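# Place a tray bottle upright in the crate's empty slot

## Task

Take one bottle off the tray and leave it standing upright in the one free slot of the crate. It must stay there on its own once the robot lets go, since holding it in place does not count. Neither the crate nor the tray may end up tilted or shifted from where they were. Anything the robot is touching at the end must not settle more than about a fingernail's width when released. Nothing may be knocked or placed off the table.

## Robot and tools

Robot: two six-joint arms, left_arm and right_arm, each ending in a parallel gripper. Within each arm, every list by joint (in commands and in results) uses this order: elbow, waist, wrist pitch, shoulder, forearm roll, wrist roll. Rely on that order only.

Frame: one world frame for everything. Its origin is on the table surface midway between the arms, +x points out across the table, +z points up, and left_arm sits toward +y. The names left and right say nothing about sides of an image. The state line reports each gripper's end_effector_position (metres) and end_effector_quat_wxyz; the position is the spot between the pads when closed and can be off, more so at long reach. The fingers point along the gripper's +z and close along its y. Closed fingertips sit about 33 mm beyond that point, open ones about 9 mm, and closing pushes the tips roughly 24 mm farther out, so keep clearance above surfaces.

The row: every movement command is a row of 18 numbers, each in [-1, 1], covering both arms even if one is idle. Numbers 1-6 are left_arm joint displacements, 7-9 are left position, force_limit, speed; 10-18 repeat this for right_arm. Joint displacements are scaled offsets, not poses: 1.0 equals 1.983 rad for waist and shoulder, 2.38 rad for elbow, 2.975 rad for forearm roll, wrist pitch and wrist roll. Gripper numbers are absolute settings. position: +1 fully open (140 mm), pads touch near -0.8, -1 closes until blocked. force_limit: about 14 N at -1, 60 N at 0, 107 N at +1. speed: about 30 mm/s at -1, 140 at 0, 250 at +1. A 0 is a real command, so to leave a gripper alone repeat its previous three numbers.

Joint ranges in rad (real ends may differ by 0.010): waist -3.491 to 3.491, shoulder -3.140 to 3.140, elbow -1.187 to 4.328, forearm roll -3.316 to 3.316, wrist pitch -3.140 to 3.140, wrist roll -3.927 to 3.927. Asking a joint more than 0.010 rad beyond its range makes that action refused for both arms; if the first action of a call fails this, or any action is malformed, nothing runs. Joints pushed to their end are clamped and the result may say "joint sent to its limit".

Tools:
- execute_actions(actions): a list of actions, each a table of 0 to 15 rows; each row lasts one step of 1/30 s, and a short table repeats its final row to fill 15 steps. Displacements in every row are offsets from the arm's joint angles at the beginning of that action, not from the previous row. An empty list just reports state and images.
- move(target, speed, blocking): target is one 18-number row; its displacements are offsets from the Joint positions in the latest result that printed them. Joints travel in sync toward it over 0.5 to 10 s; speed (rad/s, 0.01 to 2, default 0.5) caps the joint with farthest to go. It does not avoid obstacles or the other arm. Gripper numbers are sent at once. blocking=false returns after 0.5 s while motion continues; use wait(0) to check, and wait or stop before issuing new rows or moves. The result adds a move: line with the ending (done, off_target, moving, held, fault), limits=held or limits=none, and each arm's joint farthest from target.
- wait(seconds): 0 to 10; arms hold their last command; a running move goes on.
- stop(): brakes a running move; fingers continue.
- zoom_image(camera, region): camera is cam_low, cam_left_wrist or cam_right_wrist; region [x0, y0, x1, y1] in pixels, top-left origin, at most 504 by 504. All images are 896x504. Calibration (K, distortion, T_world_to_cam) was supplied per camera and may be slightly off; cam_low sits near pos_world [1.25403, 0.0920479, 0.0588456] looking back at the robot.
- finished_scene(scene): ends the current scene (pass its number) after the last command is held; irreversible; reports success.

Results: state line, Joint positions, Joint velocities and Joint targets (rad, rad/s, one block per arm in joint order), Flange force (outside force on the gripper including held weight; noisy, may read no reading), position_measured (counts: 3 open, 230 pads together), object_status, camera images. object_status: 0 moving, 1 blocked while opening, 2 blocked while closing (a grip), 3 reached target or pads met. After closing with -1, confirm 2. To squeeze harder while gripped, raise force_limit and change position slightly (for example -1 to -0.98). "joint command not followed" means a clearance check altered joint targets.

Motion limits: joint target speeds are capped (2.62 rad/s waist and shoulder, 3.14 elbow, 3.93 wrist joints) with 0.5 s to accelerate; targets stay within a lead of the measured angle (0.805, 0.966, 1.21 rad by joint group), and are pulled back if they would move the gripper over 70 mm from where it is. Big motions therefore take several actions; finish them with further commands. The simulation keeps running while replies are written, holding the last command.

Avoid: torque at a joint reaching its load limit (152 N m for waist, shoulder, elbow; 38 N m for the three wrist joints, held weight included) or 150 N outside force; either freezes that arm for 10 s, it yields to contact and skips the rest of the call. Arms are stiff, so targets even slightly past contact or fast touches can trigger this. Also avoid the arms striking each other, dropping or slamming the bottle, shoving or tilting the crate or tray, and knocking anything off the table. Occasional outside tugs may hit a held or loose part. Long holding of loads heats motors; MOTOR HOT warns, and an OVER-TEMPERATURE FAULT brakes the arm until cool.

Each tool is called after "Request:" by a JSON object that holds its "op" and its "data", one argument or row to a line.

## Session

Request:
{"op": "execute_actions", "data": {
  "actions": []
}}

Scene clock: 0.00 s.
left_arm: end_effector_position=(+0.4508, -0.1579, +0.3862) position_measured=3 object_status=3 end_effector_quat_wxyz=(+0.194, -0.412, +0.784, -0.422) | right_arm: end_effector_position=(+0.5849, -0.6631, +0.2798) position_measured=3 object_status=3 end_effector_quat_wxyz=(+0.392, +0.885, -0.181, +0.175)
Joint names: [elbow, waist, wrist pitch, shoulder, forearm roll, wrist roll]
Joint positions: left_arm=[-0.225 -0.606 -0.648 -0.266 -0.071  0.138] | right_arm=[-0.248  0.395 -1.399  0.174  0.895  0.543]
Joint velocities: left_arm=[-0.     0.    -0.    -0.    -0.002  0.   ] | right_arm=[-0.001 -0.001 -0.    -0.    -0.    -0.002]
Flange force (N, the push that the arm receives, along the gripper's own x y z axes): no reading
Joint targets: left_arm=[-0.225 -0.606 -0.648 -0.266 -0.071 0.138] | right_arm=[-0.248 0.395 -1.399 0.174 0.895 0.543]
camera_calibration (this result's frames):
cam_left_wrist: T_world_to_cam=[[-0.587157, 0.1301, -0.79895, 0.599274], [0.224823, 0.974377, -0.00655824, 0.0792652], [0.777625, -0.183473, -0.601362, 0.0515094], [0, 0, 0, 1]] pos_world=[0.293992, -0.145749, 0.510285]
cam_right_wrist: T_world_to_cam=[[-0.321356, -0.638087, 0.699697, -0.43748], [-0.928105, 0.358934, -0.0989291, 0.831706], [-0.18802, -0.681184, -0.707557, 0.0430059], [0, 0, 0, 1]] pos_world=[0.63941, -0.548383, 0.418812]

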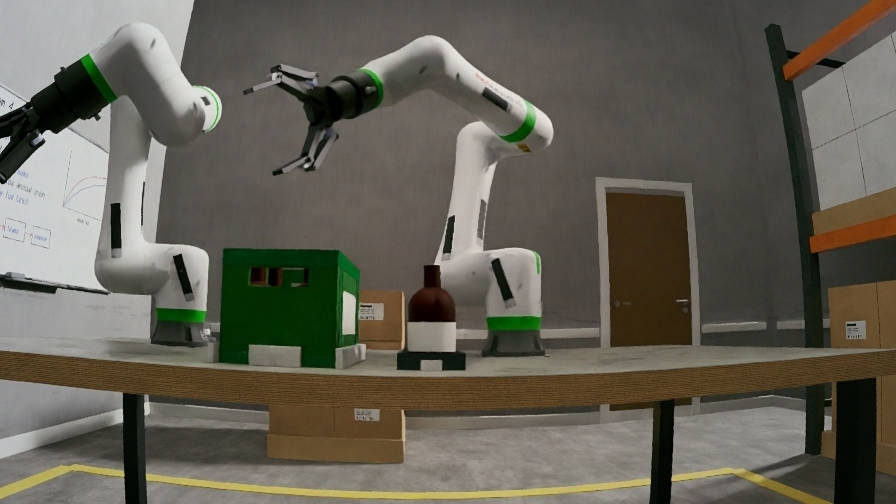

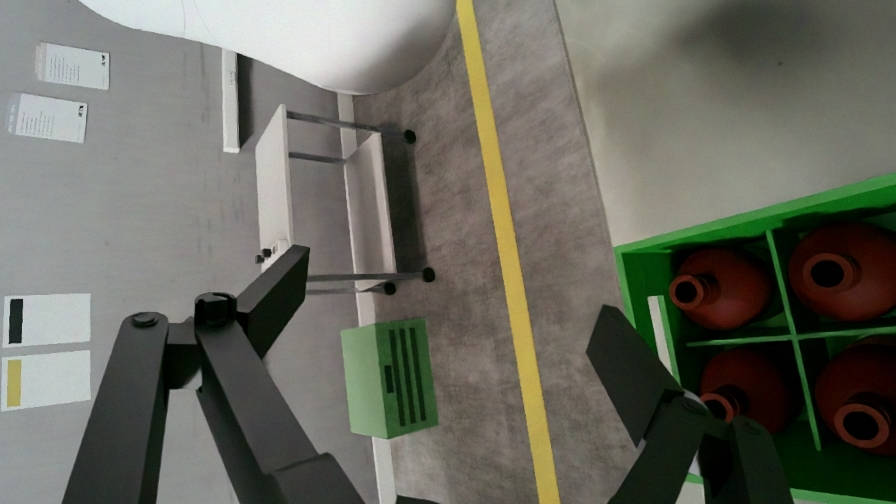

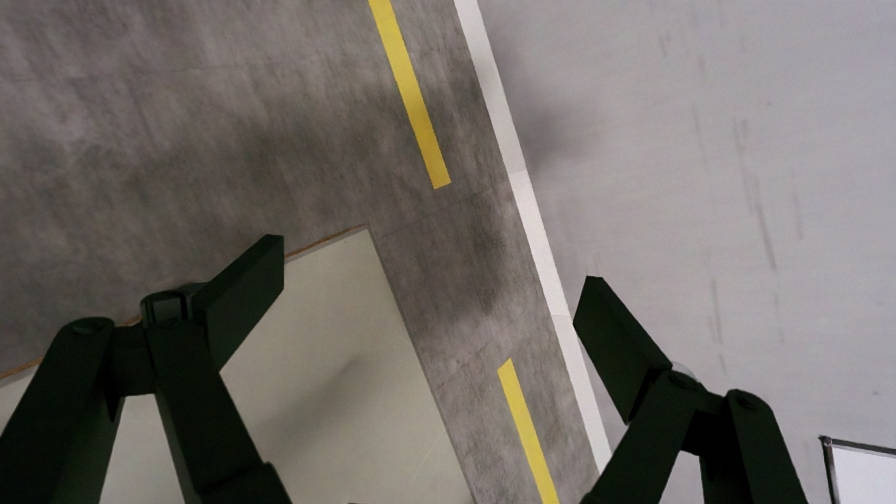

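Request:
{"op": "move", "data": {
  "target": [0.0913,0.1408,-0.3927,0.0066,0.0239,0.525,0.2,0,0,0,-0.15,0,0,0,0,1,0,0],
  "speed": 1.2
}}

Scene clock: 23.80 s.
left_arm: end_effector_position=(+0.2899, +0.0801, +0.3299) position_measured=104 object_status=3 end_effector_quat_wxyz=(-0.000, +0.989, -0.149, -0.000) | right_arm: end_effector_position=(+0.5085, -0.8202, +0.2798) position_measured=3 object_status=3 end_effector_quat_wxyz=(+0.413, +0.849, -0.310, +0.115)
Joint names: [elbow, waist, wrist pitch, shoulder, forearm roll, wrist roll]
Joint positions: left_arm=[-0.007 -0.327 -1.817 -0.253 -0.     1.7  ] | right_arm=[-0.248  0.097 -1.399  0.174  0.895  0.543]
Joint velocities: left_arm=[ 0.     0.    -0.001  0.     0.     0.001] | right_arm=[-0.    -0.     0.001 -0.    -0.    -0.   ]
Flange force (N, the push that the arm receives, along the gripper's own x y z axes): left_arm=[-6.3 -0.3 4.2] | right_arm=[2.5 -7.6 -4.8]
Joint targets: left_arm=[-0.007 -0.327 -1.817 -0.253 -0.000 1.700] | right_arm=[-0.248 0.097 -1.399 0.174 0.895 0.543]
move: done; limits=none; left_arm: farthest joint: the waist, 0.000 radians from its target (0.279 radians at the start); right_arm: farthest joint: the waist, 0.000 radians from its target (0.297 radians at the start)
camera_calibration (this result's frames):
cam_left_wrist: T_world_to_cam=[[-0.0933761, -0.995607, -0.00694767, 0.114574], [-0.937017, 0.0855179, 0.338653, 0.177324], [-0.336571, 0.0381322, -0.940886, 0.603679], [0, 0, 0, 1]] pos_world=[0.380035, 0.0758864, 0.508738]
cam_right_wrist: T_world_to_cam=[[-0.494264, -0.515876, 0.699697, -0.374134], [-0.782143, 0.615195, -0.0989292, 0.953174], [-0.379415, -0.59616, -0.707558, 0.0886655], [0, 0, 0, 1]] pos_world=[0.594239, -0.726536, 0.418813]

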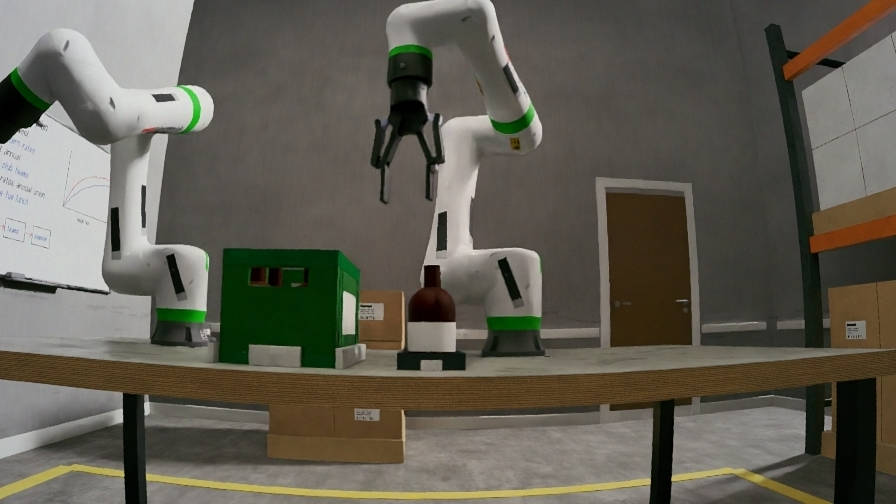

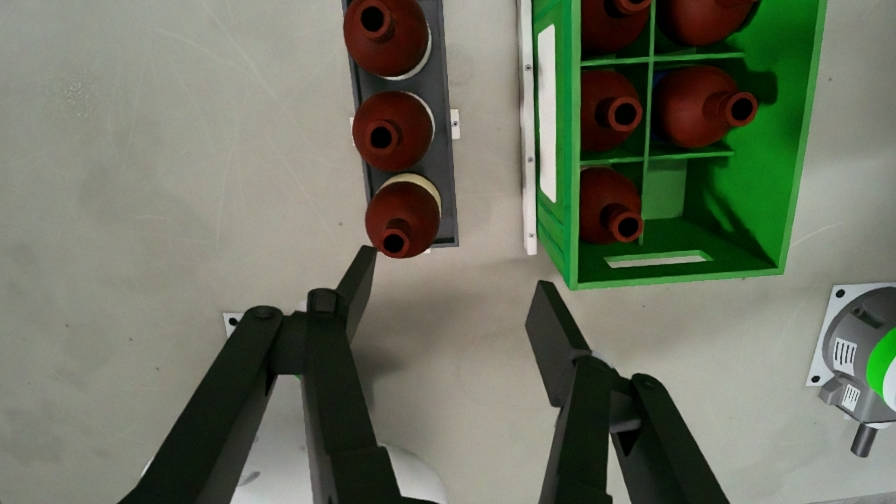

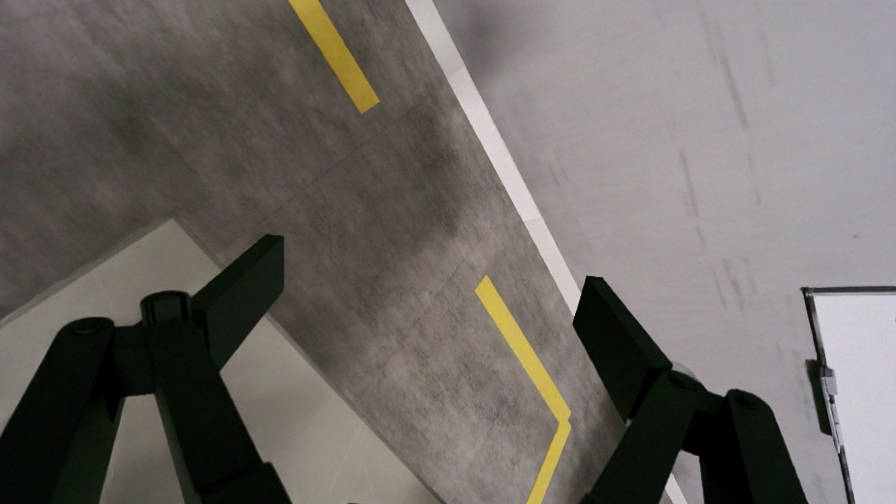

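Request:
{"op": "zoom_image", "data": {
  "camera": "cam_left_wrist",
  "region": [330, 80, 570, 330]
}}

Request:
{"op": "zoom_image", "data": {
  "camera": "cam_left_wrist",
  "region": [540, 0, 840, 300]
}}

Request:
{"op": "zoom_image", "data": {
  "camera": "cam_low",
  "region": [385, 255, 485, 375]
}}

Region (330, 80, 570, 330) of cam_left_wrist's 896x504 image, scaled by 2.016, with more detail than that image has; it fills the left 484 columns of this view, and the rest is white.

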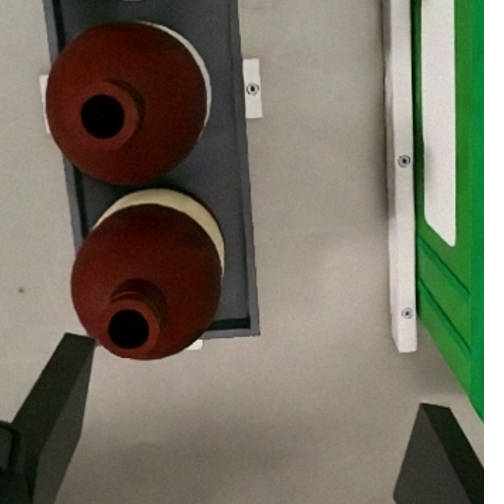

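Region (540, 0, 840, 300) of cam_left_wrist's 896x504 image, scaled by 1.680, with more detail than that image has.

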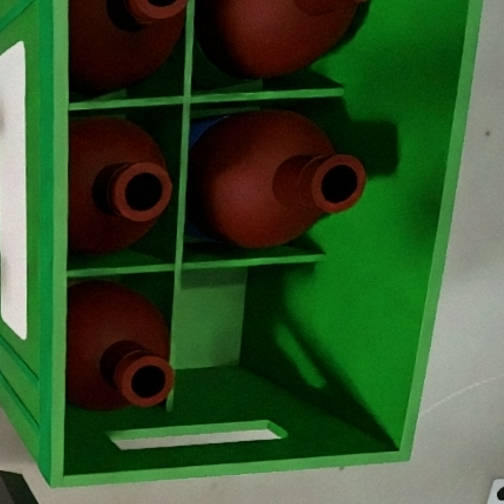

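Region (385, 255, 485, 375) of cam_low's 896x504 image, scaled by 4.200, with more detail than that image has.

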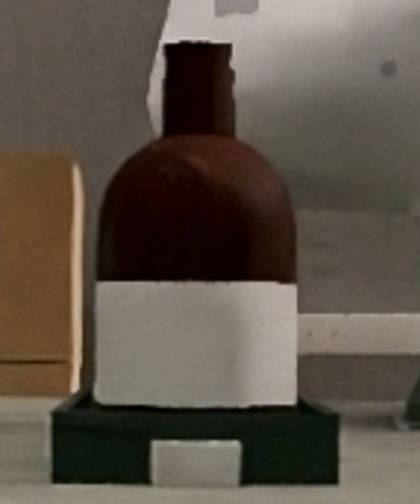

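Request:
{"op": "move", "data": {
  "target": [-0.2096,0.0736,0.1089,-0.0882,0,0,0.2,0,0,0,0,0,0,0,0,1,0,0],
  "speed": 0.45
}}

Request:
{"op": "zoom_image", "data": {
  "camera": "cam_low",
  "region": [375, 220, 495, 340]
}}

Request:
{"op": "zoom_image", "data": {
  "camera": "cam_left_wrist",
  "region": [340, 150, 580, 390]
}}

Scene clock: 67.63 s.
left_arm: end_effector_position=(+0.2699, +0.1321, +0.1678) position_measured=104 object_status=3 end_effector_quat_wxyz=(-0.000, +0.997, -0.077, -0.000) | right_arm: end_effector_position=(+0.5085, -0.8202, +0.2798) position_measured=3 object_status=3 end_effector_quat_wxyz=(+0.413, +0.849, -0.310, +0.115)
Joint names: [elbow, waist, wrist pitch, shoulder, forearm roll, wrist roll]
Joint positions: left_arm=[-0.506 -0.181 -1.493 -0.428 -0.     1.7  ] | right_arm=[-0.248  0.097 -1.399  0.174  0.895  0.543]
Joint velocities: left_arm=[-0.001 -0.     0.001  0.    -0.001 -0.   ] | right_arm=[ 0.    -0.     0.    -0.001 -0.    -0.001]
Flange force (N, the push that the arm receives, along the gripper's own x y z axes): left_arm=[-5.7 -1.0 -0.1] | right_arm=[5.0 -7.0 -4.4]
Joint targets: left_arm=[-0.506 -0.181 -1.493 -0.428 -0.000 1.700] | right_arm=[-0.248 0.097 -1.399 0.174 0.895 0.543]
move: done; limits=none; left_arm: farthest joint: the waist, 0.000 radians from its target (0.146 radians at the start); right_arm: farthest joint: the waist, 0.000 radians from its target (0.000 radians at the start)
camera_calibration (this result's frames):
cam_left_wrist: T_world_to_cam=[[0.0524352, -0.9986, -0.00692217, 0.124372], [-0.939511, -0.0516796, 0.338599, 0.227864], [-0.338482, -0.011251, -0.940905, 0.44953], [0, 0, 0, 1]] pos_world=[0.359717, 0.141032, 0.346672]
cam_right_wrist: T_world_to_cam=[[-0.494279, -0.515862, 0.699696, -0.374126], [-0.782125, 0.615218, -0.0989293, 0.953185], [-0.379432, -0.596149, -0.707558, 0.0886715], [0, 0, 0, 1]] pos_world=[0.594232, -0.726553, 0.418813]

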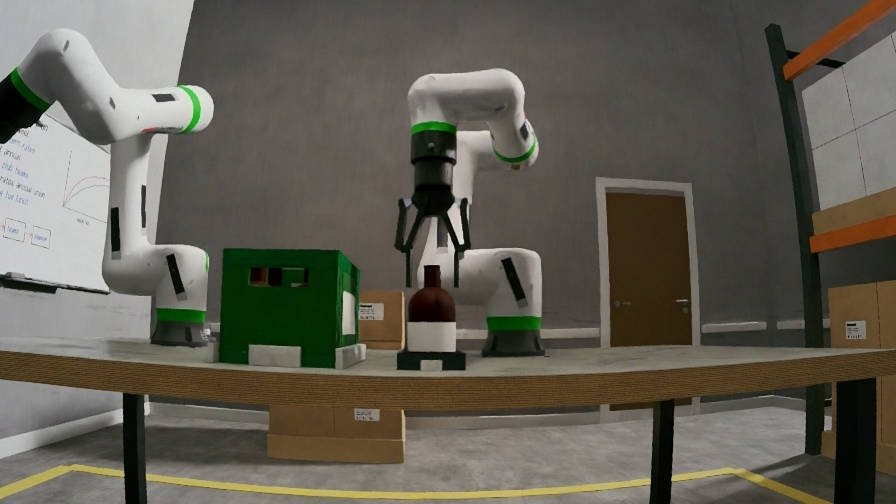

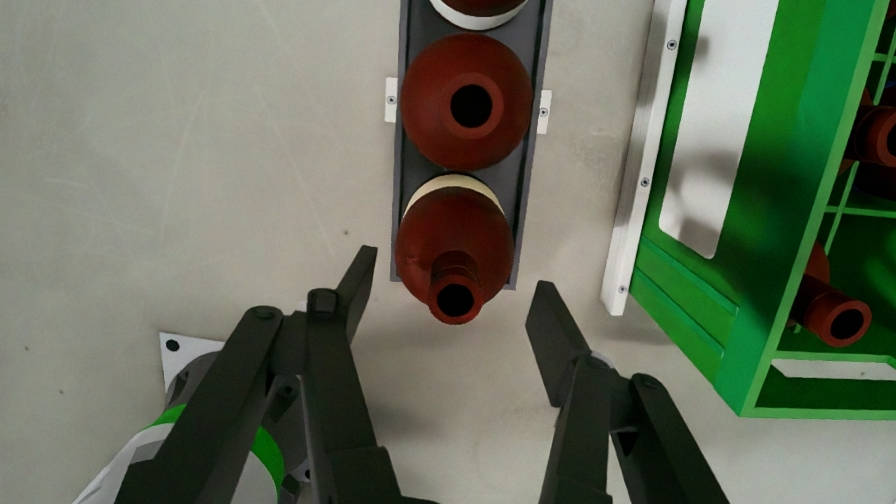

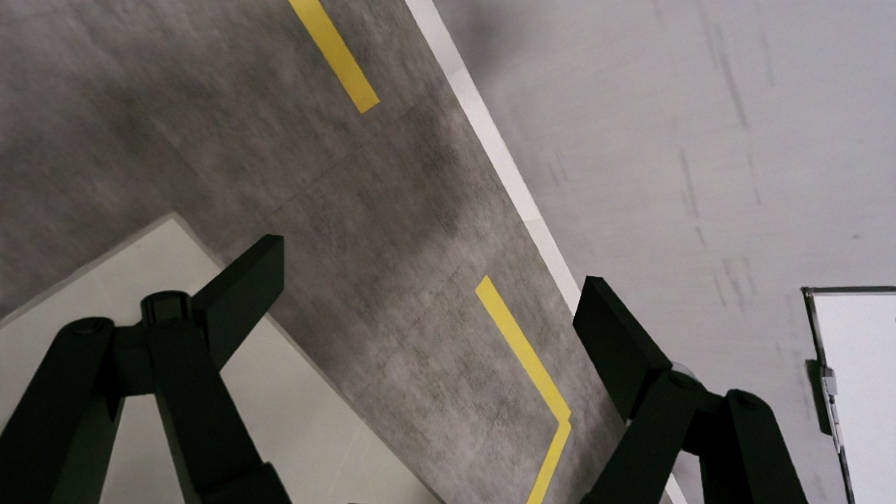

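Region (375, 220, 495, 340) of cam_low's 896x504 image, scaled by 4.200, with more detail than that image has.

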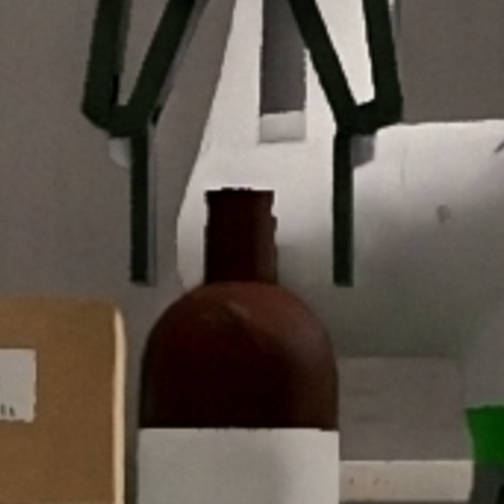

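Region (340, 150, 580, 390) of cam_left_wrist's 896x504 image, scaled by 2.100, with more detail than that image has.

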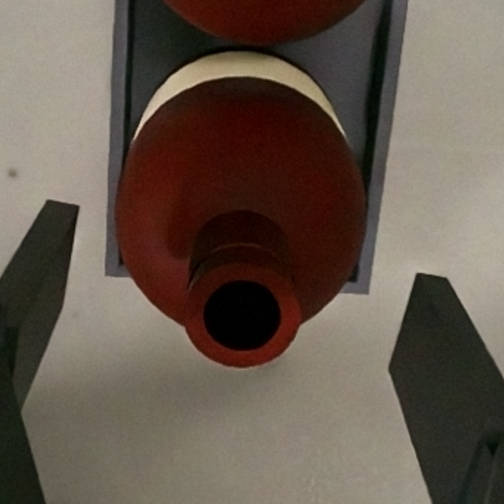

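Request:
{"op": "move", "data": {
  "target": [0,0,0,0,0,0,-1,0.6,0,0,0,0,0,0,0,1,0,0]
}}

Scene clock: 71.20 s.
left_arm: end_effector_position=(+0.2700, +0.1321, +0.1679) position_measured=199 object_status=2 end_effector_quat_wxyz=(-0.000, +0.997, -0.077, -0.000) | right_arm: end_effector_position=(+0.5085, -0.8202, +0.2798) position_measured=3 object_status=3 end_effector_quat_wxyz=(+0.413, +0.849, -0.310, +0.115)
Joint names: [elbow, waist, wrist pitch, shoulder, forearm roll, wrist roll]
Joint positions: left_arm=[-0.506 -0.181 -1.493 -0.428 -0.     1.7  ] | right_arm=[-0.248  0.097 -1.399  0.174  0.895  0.543]
Joint velocities: left_arm=[-0.    -0.001  0.002 -0.     0.002 -0.001] | right_arm=[-0.     0.001  0.     0.    -0.    -0.001]
Flange force (N, the push that the arm receives, along the gripper's own x y z axes): left_arm=[-3.3 -2.7 -14.0] | right_arm=[5.6 -7.3 -2.1]
Joint targets: left_arm=[-0.506 -0.181 -1.493 -0.428 -0.000 1.700] | right_arm=[-0.248 0.097 -1.399 0.174 0.895 0.543]
move: done; limits=none; left_arm: farthest joint: the waist, 0.000 radians from its target (0.000 radians at the start); right_arm: farthest joint: the waist, 0.000 radians from its target (0.000 radians at the start)
camera_calibration (this result's frames):
cam_left_wrist: T_world_to_cam=[[0.0523685, -0.998604, -0.00689509, 0.12439], [-0.939554, -0.051609, 0.338489, 0.227902], [-0.338372, -0.0112478, -0.940945, 0.449529], [0, 0, 0, 1]] pos_world=[0.35972, 0.141034, 0.346698]
cam_right_wrist: T_world_to_cam=[[-0.494264, -0.515876, 0.699696, -0.374133], [-0.782143, 0.615195, -0.0989292, 0.953174], [-0.379415, -0.59616, -0.707558, 0.0886656], [0, 0, 0, 1]] pos_world=[0.594239, -0.726536, 0.418813]

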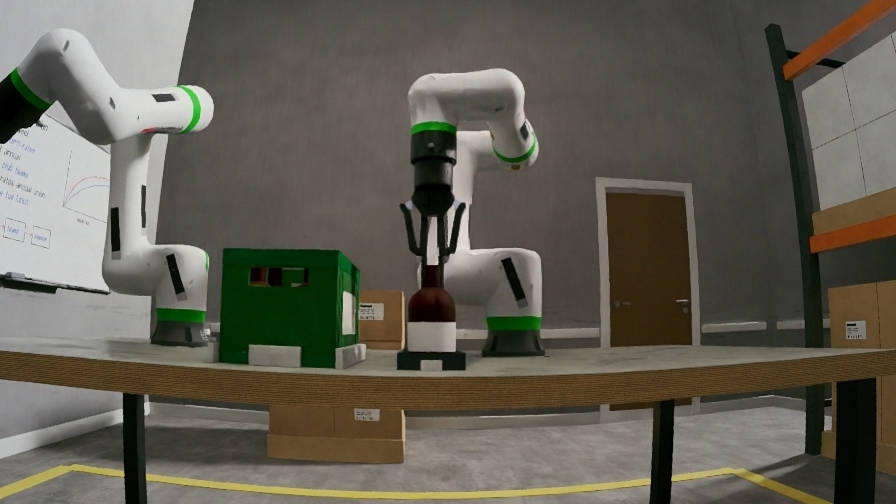

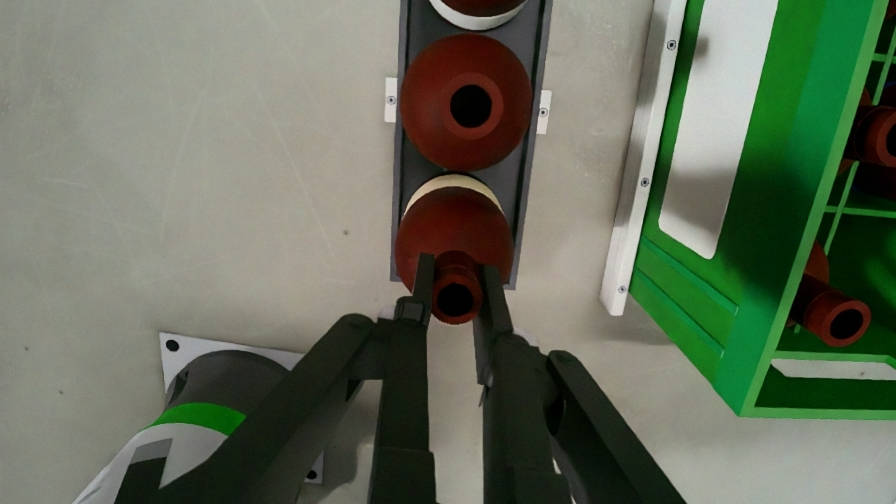

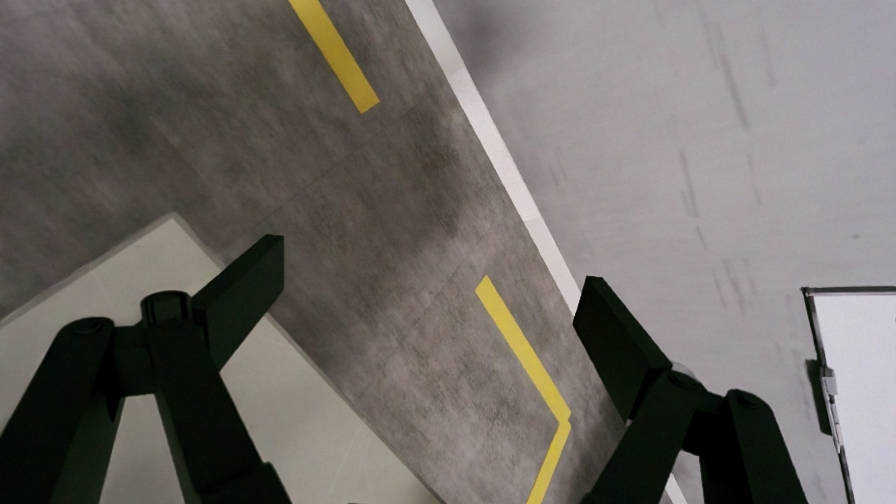

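Request:
{"op": "move", "data": {
  "target": [0.2019,-0.0756,-0.1407,0.0312,0,0,-1,0.6,0,0,0,0,0,0,0,1,0,0],
  "speed": 0.5
}}

Request:
{"op": "move", "data": {
  "target": [0.2413,-0.2380,0.0090,0.3031,0,0,-1,0.6,0,0,0,0,0,0,0,1,0,0],
  "speed": 0.55
}}

Request:
{"op": "zoom_image", "data": {
  "camera": "cam_left_wrist",
  "region": [320, 70, 590, 340]
}}

Scene clock: 85.20 s.
left_arm: end_effector_position=(+0.2383, +0.1026, +0.3548) position_measured=199 object_status=2 end_effector_quat_wxyz=(-0.000, +0.989, -0.151, -0.000) | right_arm: end_effector_position=(+0.5085, -0.8202, +0.2798) position_measured=3 object_status=3 end_effector_quat_wxyz=(+0.413, +0.849, -0.310, +0.115)
Joint names: [elbow, waist, wrist pitch, shoulder, forearm roll, wrist roll]
Joint positions: left_arm=[-0.026 -0.331 -1.911 -0.366 -0.     1.7  ] | right_arm=[-0.248  0.097 -1.399  0.174  0.895  0.543]
Joint velocities: left_arm=[ 0.001 -0.     0.001 -0.001 -0.001 -0.   ] | right_arm=[-0.002  0.    -0.001 -0.     0.001  0.   ]
Flange force (N, the push that the arm receives, along the gripper's own x y z axes): left_arm=[-2.2 4.8 2.1] | right_arm=[6.8 -7.6 -5.6]
Joint targets: left_arm=[-0.026 -0.331 -1.911 -0.366 -0.000 1.700] | right_arm=[-0.248 0.097 -1.399 0.174 0.895 0.543]
move: done; limits=none; left_arm: farthest joint: the waist, 0.000 radians from its target (0.150 radians at the start); right_arm: farthest joint: the waist, 0.000 radians from its target (0.000 radians at the start)
camera_calibration (this result's frames):
cam_left_wrist: T_world_to_cam=[[-0.0971819, -0.995243, -0.00687088, 0.133173], [-0.936752, 0.0891338, 0.338454, 0.118212], [-0.336232, 0.0393279, -0.940958, 0.608674], [0, 0, 0, 1]] pos_world=[0.328333, 0.098065, 0.533642]
cam_right_wrist: T_world_to_cam=[[-0.494279, -0.515861, 0.699697, -0.374126], [-0.782125, 0.615219, -0.098929, 0.953185], [-0.379433, -0.596149, -0.707558, 0.0886715], [0, 0, 0, 1]] pos_world=[0.594232, -0.726553, 0.418812]

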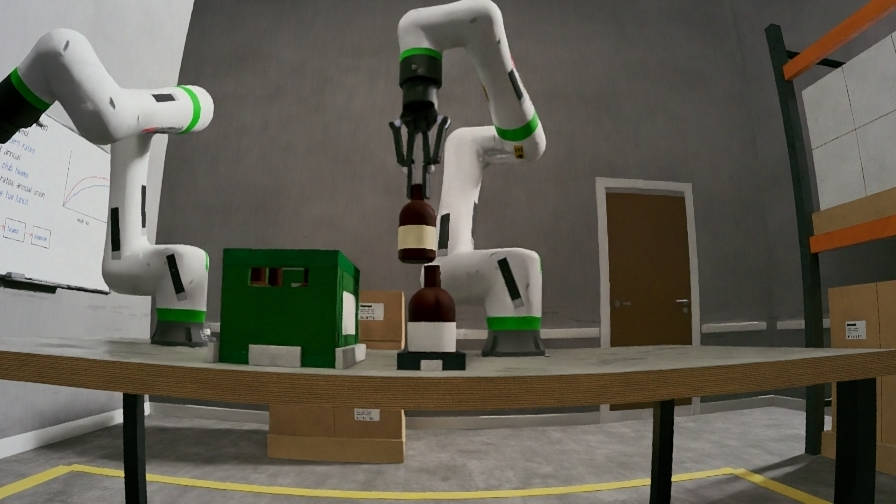

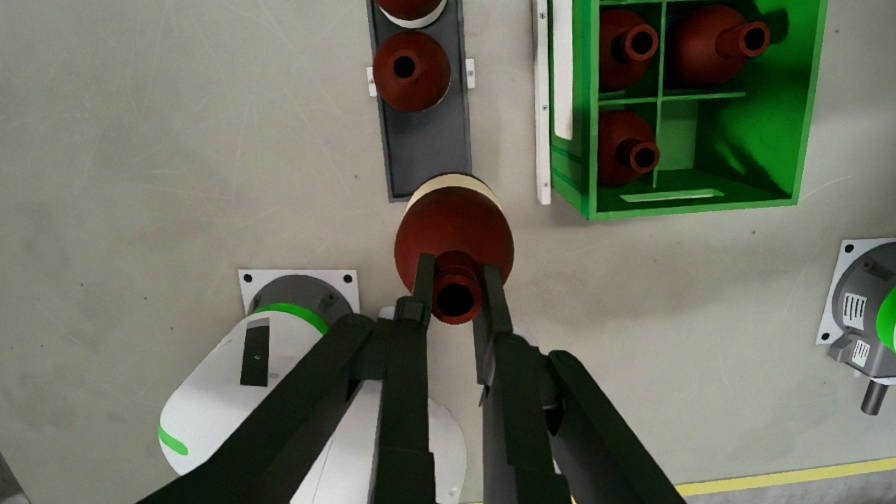

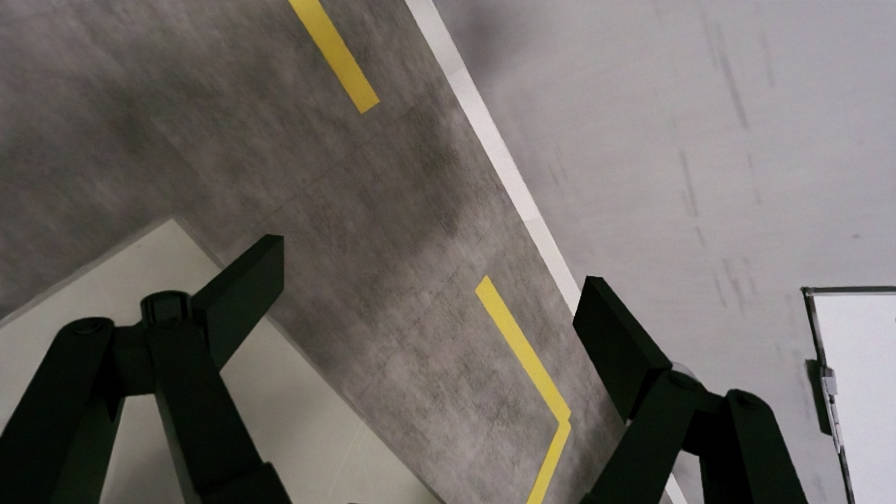

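Scene clock: 86.83 s.
left_arm: end_effector_position=(+0.2675, -0.1479, +0.3598) position_measured=199 object_status=2 end_effector_quat_wxyz=(-0.000, +0.926, -0.378, -0.000) | right_arm: end_effector_position=(+0.5085, -0.8202, +0.2798) position_measured=3 object_status=3 end_effector_quat_wxyz=(+0.413, +0.849, -0.310, +0.115)
Joint names: [elbow, waist, wrist pitch, shoulder, forearm roll, wrist roll]
Joint positions: left_arm=[ 0.548 -0.803 -1.884  0.235 -0.     1.7  ] | right_arm=[-0.248  0.097 -1.399  0.174  0.895  0.543]
Joint velocities: left_arm=[ 0.001 -0.001  0.     0.001 -0.    -0.001] | right_arm=[-0.    -0.002 -0.    -0.     0.001  0.   ]
Flange force (N, the push that the arm receives, along the gripper's own x y z axes): left_arm=[-5.0 1.8 5.2] | right_arm=[4.3 -8.1 -3.7]
Joint targets: left_arm=[0.549 -0.803 -1.884 0.235 -0.000 1.700] | right_arm=[-0.248 0.097 -1.399 0.174 0.895 0.543]
move: done; limits=none; left_arm: farthest joint: the waist, 0.000 radians from its target (0.472 radians at the start); right_arm: farthest joint: the waist, 0.000 radians from its target (0.000 radians at the start)
camera_calibration (this result's frames):
cam_left_wrist: T_world_to_cam=[[-0.539014, -0.842269, -0.00688345, 0.0275367], [-0.793824, 0.505245, 0.338484, 0.189588], [-0.281616, 0.187912, -0.940947, 0.640399], [0, 0, 0, 1]] pos_world=[0.345689, -0.192933, 0.538599]
cam_right_wrist: T_world_to_cam=[[-0.494279, -0.515861, 0.699697, -0.374126], [-0.782125, 0.615218, -0.0989291, 0.953185], [-0.379433, -0.596149, -0.707557, 0.0886713], [0, 0, 0, 1]] pos_world=[0.594232, -0.726553, 0.418812]

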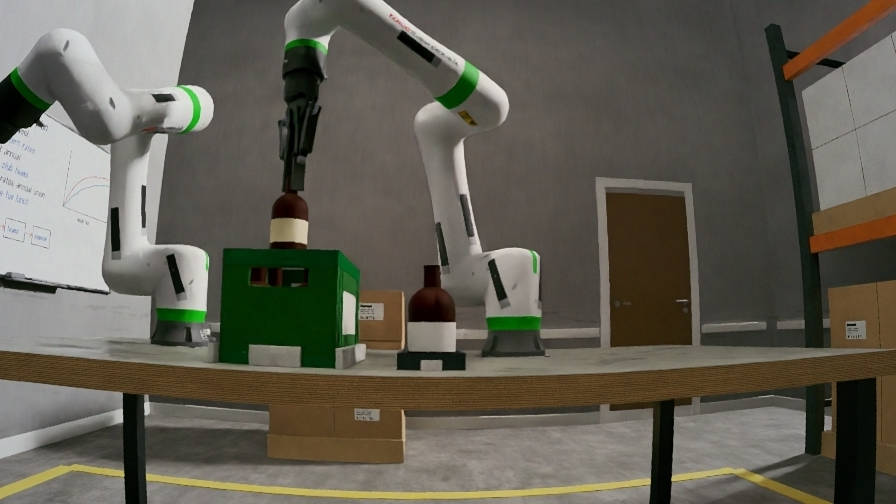

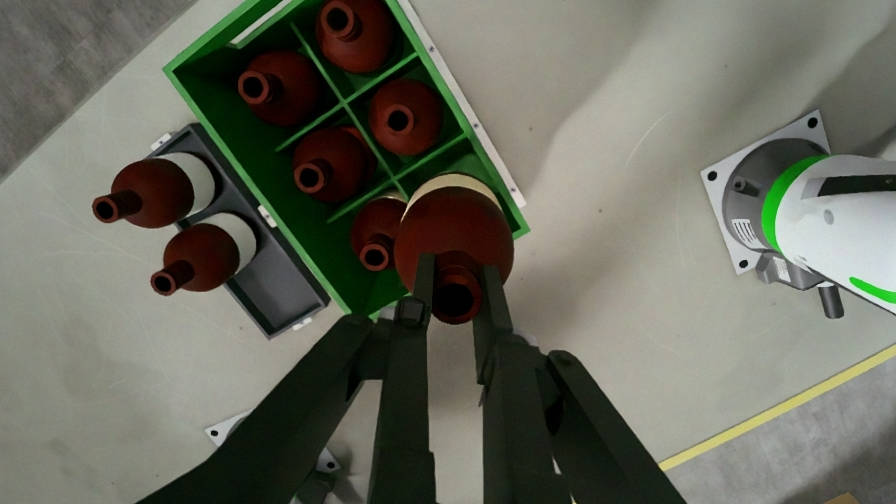

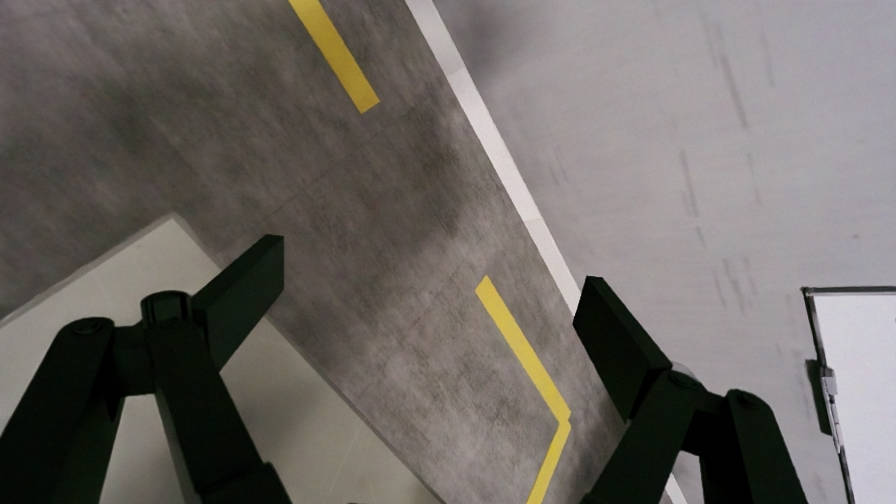

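Region (320, 70, 590, 340) of cam_left_wrist's 896x504 image, scaled by 1.867, with more detail than that image has.

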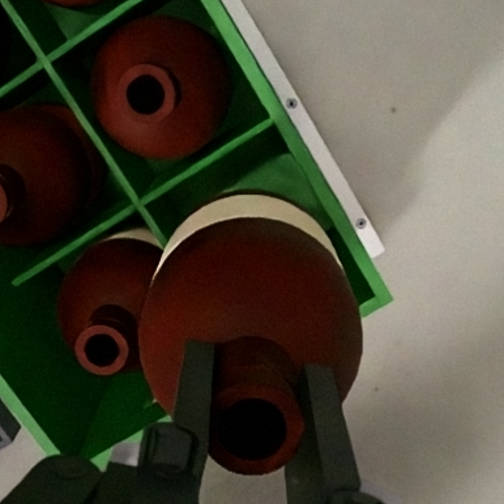

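Request:
{"op": "move", "data": {
  "target": [-0.1182,0,0.0771,-0.0263,0,0,-1,0.6,0,0,0,0,0,0,0,1,0,0],
  "speed": 0.3
}}

Request:
{"op": "zoom_image", "data": {
  "camera": "cam_left_wrist",
  "region": [330, 80, 590, 340]
}}

Scene clock: 110.77 s.
left_arm: end_effector_position=(+0.2666, -0.1468, +0.2678) position_measured=199 object_status=2 end_effector_quat_wxyz=(-0.000, +0.926, -0.378, +0.000) | right_arm: end_effector_position=(+0.5085, -0.8202, +0.2798) position_measured=3 object_status=3 end_effector_quat_wxyz=(+0.413, +0.849, -0.310, +0.115)
Joint names: [elbow, waist, wrist pitch, shoulder, forearm roll, wrist roll]
Joint positions: left_arm=[ 0.267 -0.803 -1.655  0.183 -0.     1.7  ] | right_arm=[-0.248  0.097 -1.399  0.174  0.895  0.543]
Joint velocities: left_arm=[-0.001  0.001  0.001  0.     0.    -0.001] | right_arm=[-0.001  0.     0.001 -0.001  0.    -0.   ]
Flange force (N, the push that the arm receives, along the gripper's own x y z axes): left_arm=[-4.8 -1.4 3.9] | right_arm=[4.0 -7.4 -4.1]
Joint targets: left_arm=[0.267 -0.803 -1.655 0.183 -0.000 1.700] | right_arm=[-0.248 0.097 -1.399 0.174 0.895 0.543]
move: done; limits=none; left_arm: farthest joint: the elbow, 0.001 radians from its target (0.282 radians at the start); right_arm: farthest joint: the waist, 0.000 radians from its target (0.000 radians at the start)
camera_calibration (this result's frames):
cam_left_wrist: T_world_to_cam=[[-0.53905, -0.842246, -0.00681668, 0.0273699], [-0.793852, 0.505339, 0.338278, 0.219519], [-0.281468, 0.18776, -0.941022, 0.553407], [0, 0, 0, 1]] pos_world=[0.344786, -0.191787, 0.446696]
cam_right_wrist: T_world_to_cam=[[-0.494279, -0.515861, 0.699697, -0.374126], [-0.782125, 0.615219, -0.0989292, 0.953185], [-0.379433, -0.596149, -0.707557, 0.0886714], [0, 0, 0, 1]] pos_world=[0.594232, -0.726553, 0.418813]

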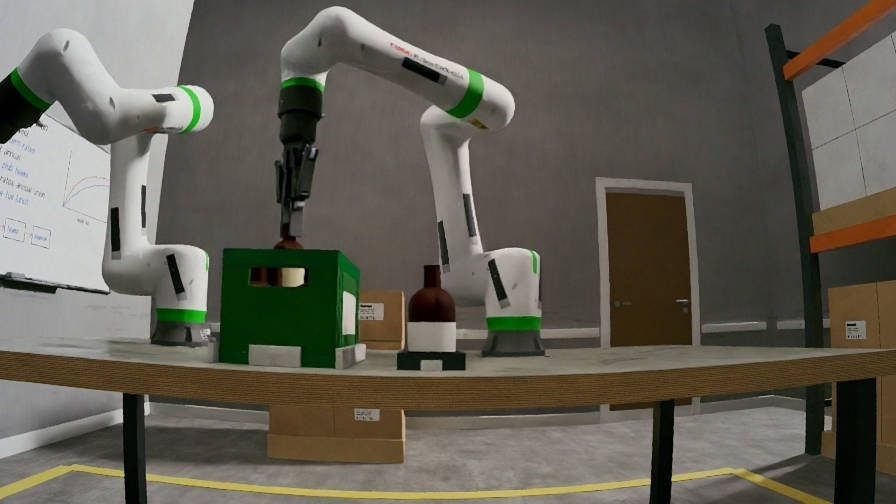

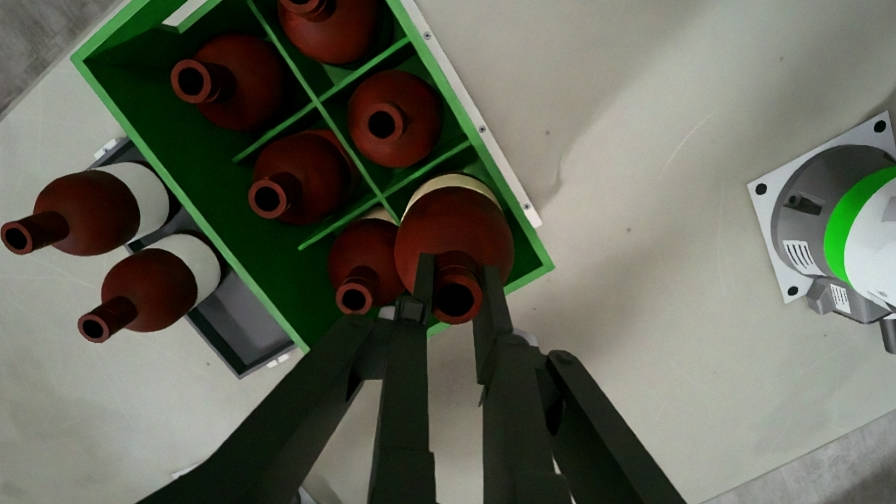

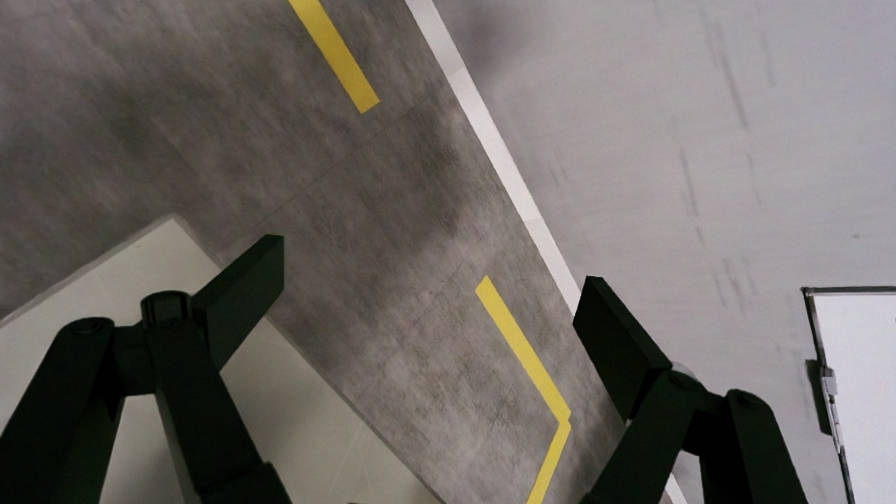

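Region (330, 80, 590, 340) of cam_left_wrist's 896x504 image, scaled by 1.938, with more detail than that image has.

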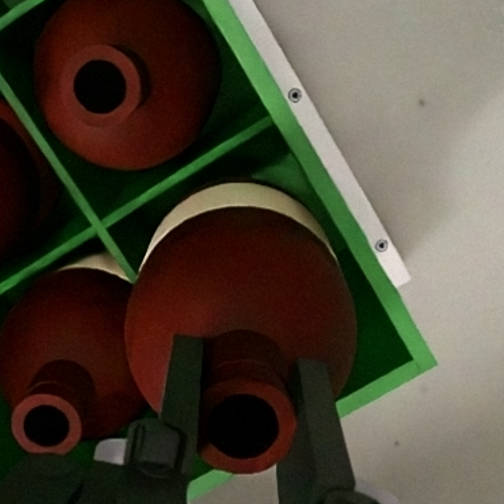

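Request:
{"op": "move", "data": {
  "target": [-0.0845,0,0.0714,0.0056,0,0,-1,0.6,0,0,0,0,0,0,0,1,0,0],
  "speed": 0.22
}}

Scene clock: 130.83 s.
left_arm: end_effector_position=(+0.2682, -0.1488, +0.1760) position_measured=199 object_status=2 end_effector_quat_wxyz=(-0.000, +0.926, -0.378, +0.000) | right_arm: end_effector_position=(+0.5085, -0.8202, +0.2798) position_measured=3 object_status=3 end_effector_quat_wxyz=(+0.413, +0.849, -0.310, +0.115)
Joint names: [elbow, waist, wrist pitch, shoulder, forearm roll, wrist roll]
Joint positions: left_arm=[ 0.066 -0.803 -1.443  0.194 -0.     1.7  ] | right_arm=[-0.248  0.097 -1.399  0.174  0.895  0.543]
Joint velocities: left_arm=[-0.001  0.     0.001  0.001 -0.     0.001] | right_arm=[ 0.001 -0.    -0.002  0.     0.     0.001]
Flange force (N, the push that the arm receives, along the gripper's own x y z axes): left_arm=[-6.0 -1.0 0.9] | right_arm=[4.7 -7.0 -4.6]
Joint targets: left_arm=[0.066 -0.803 -1.443 0.194 -0.000 1.700] | right_arm=[-0.248 0.097 -1.399 0.174 0.895 0.543]
move: done; limits=none; left_arm: farthest joint: the waist, 0.000 radians from its target (0.000 radians at the start); right_arm: farthest joint: the waist, 0.000 radians from its target (0.000 radians at the start)
camera_calibration (this result's frames):
cam_left_wrist: T_world_to_cam=[[-0.539085, -0.842224, -0.00674449, 0.0258999], [-0.793875, 0.505431, 0.338086, 0.252923], [-0.281335, 0.187611, -0.941091, 0.467733], [0, 0, 0, 1]] pos_world=[0.346342, -0.193774, 0.354845]
cam_right_wrist: T_world_to_cam=[[-0.494279, -0.515861, 0.699697, -0.374126], [-0.782125, 0.615219, -0.0989291, 0.953185], [-0.379433, -0.596149, -0.707558, 0.0886715], [0, 0, 0, 1]] pos_world=[0.594232, -0.726553, 0.418812]

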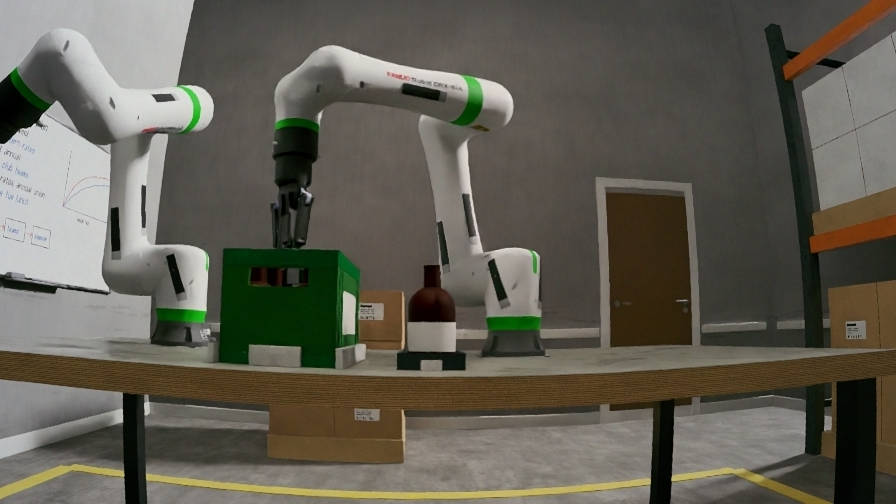

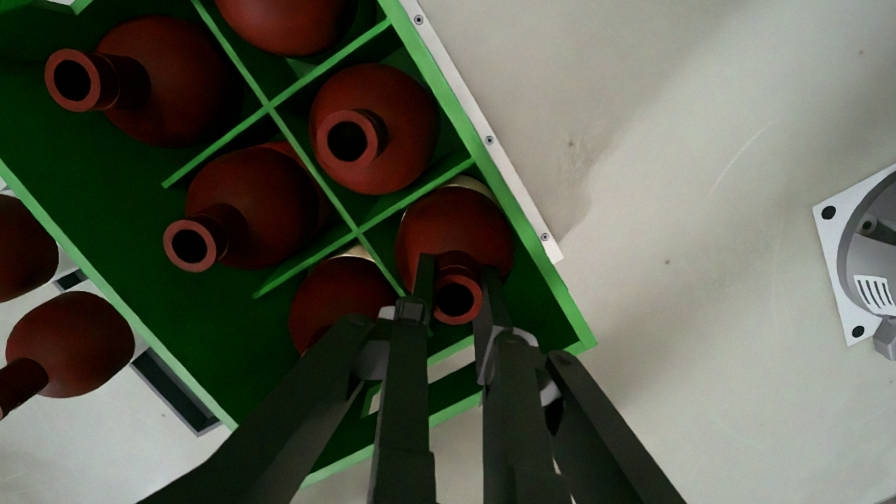

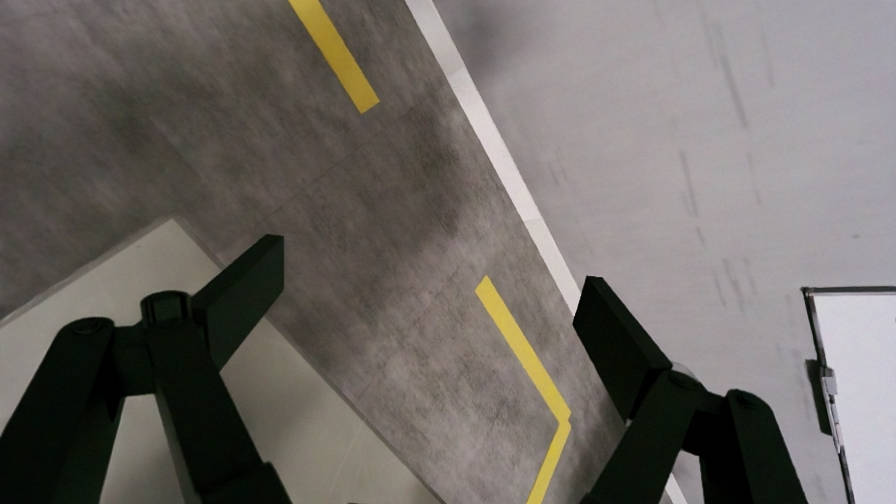

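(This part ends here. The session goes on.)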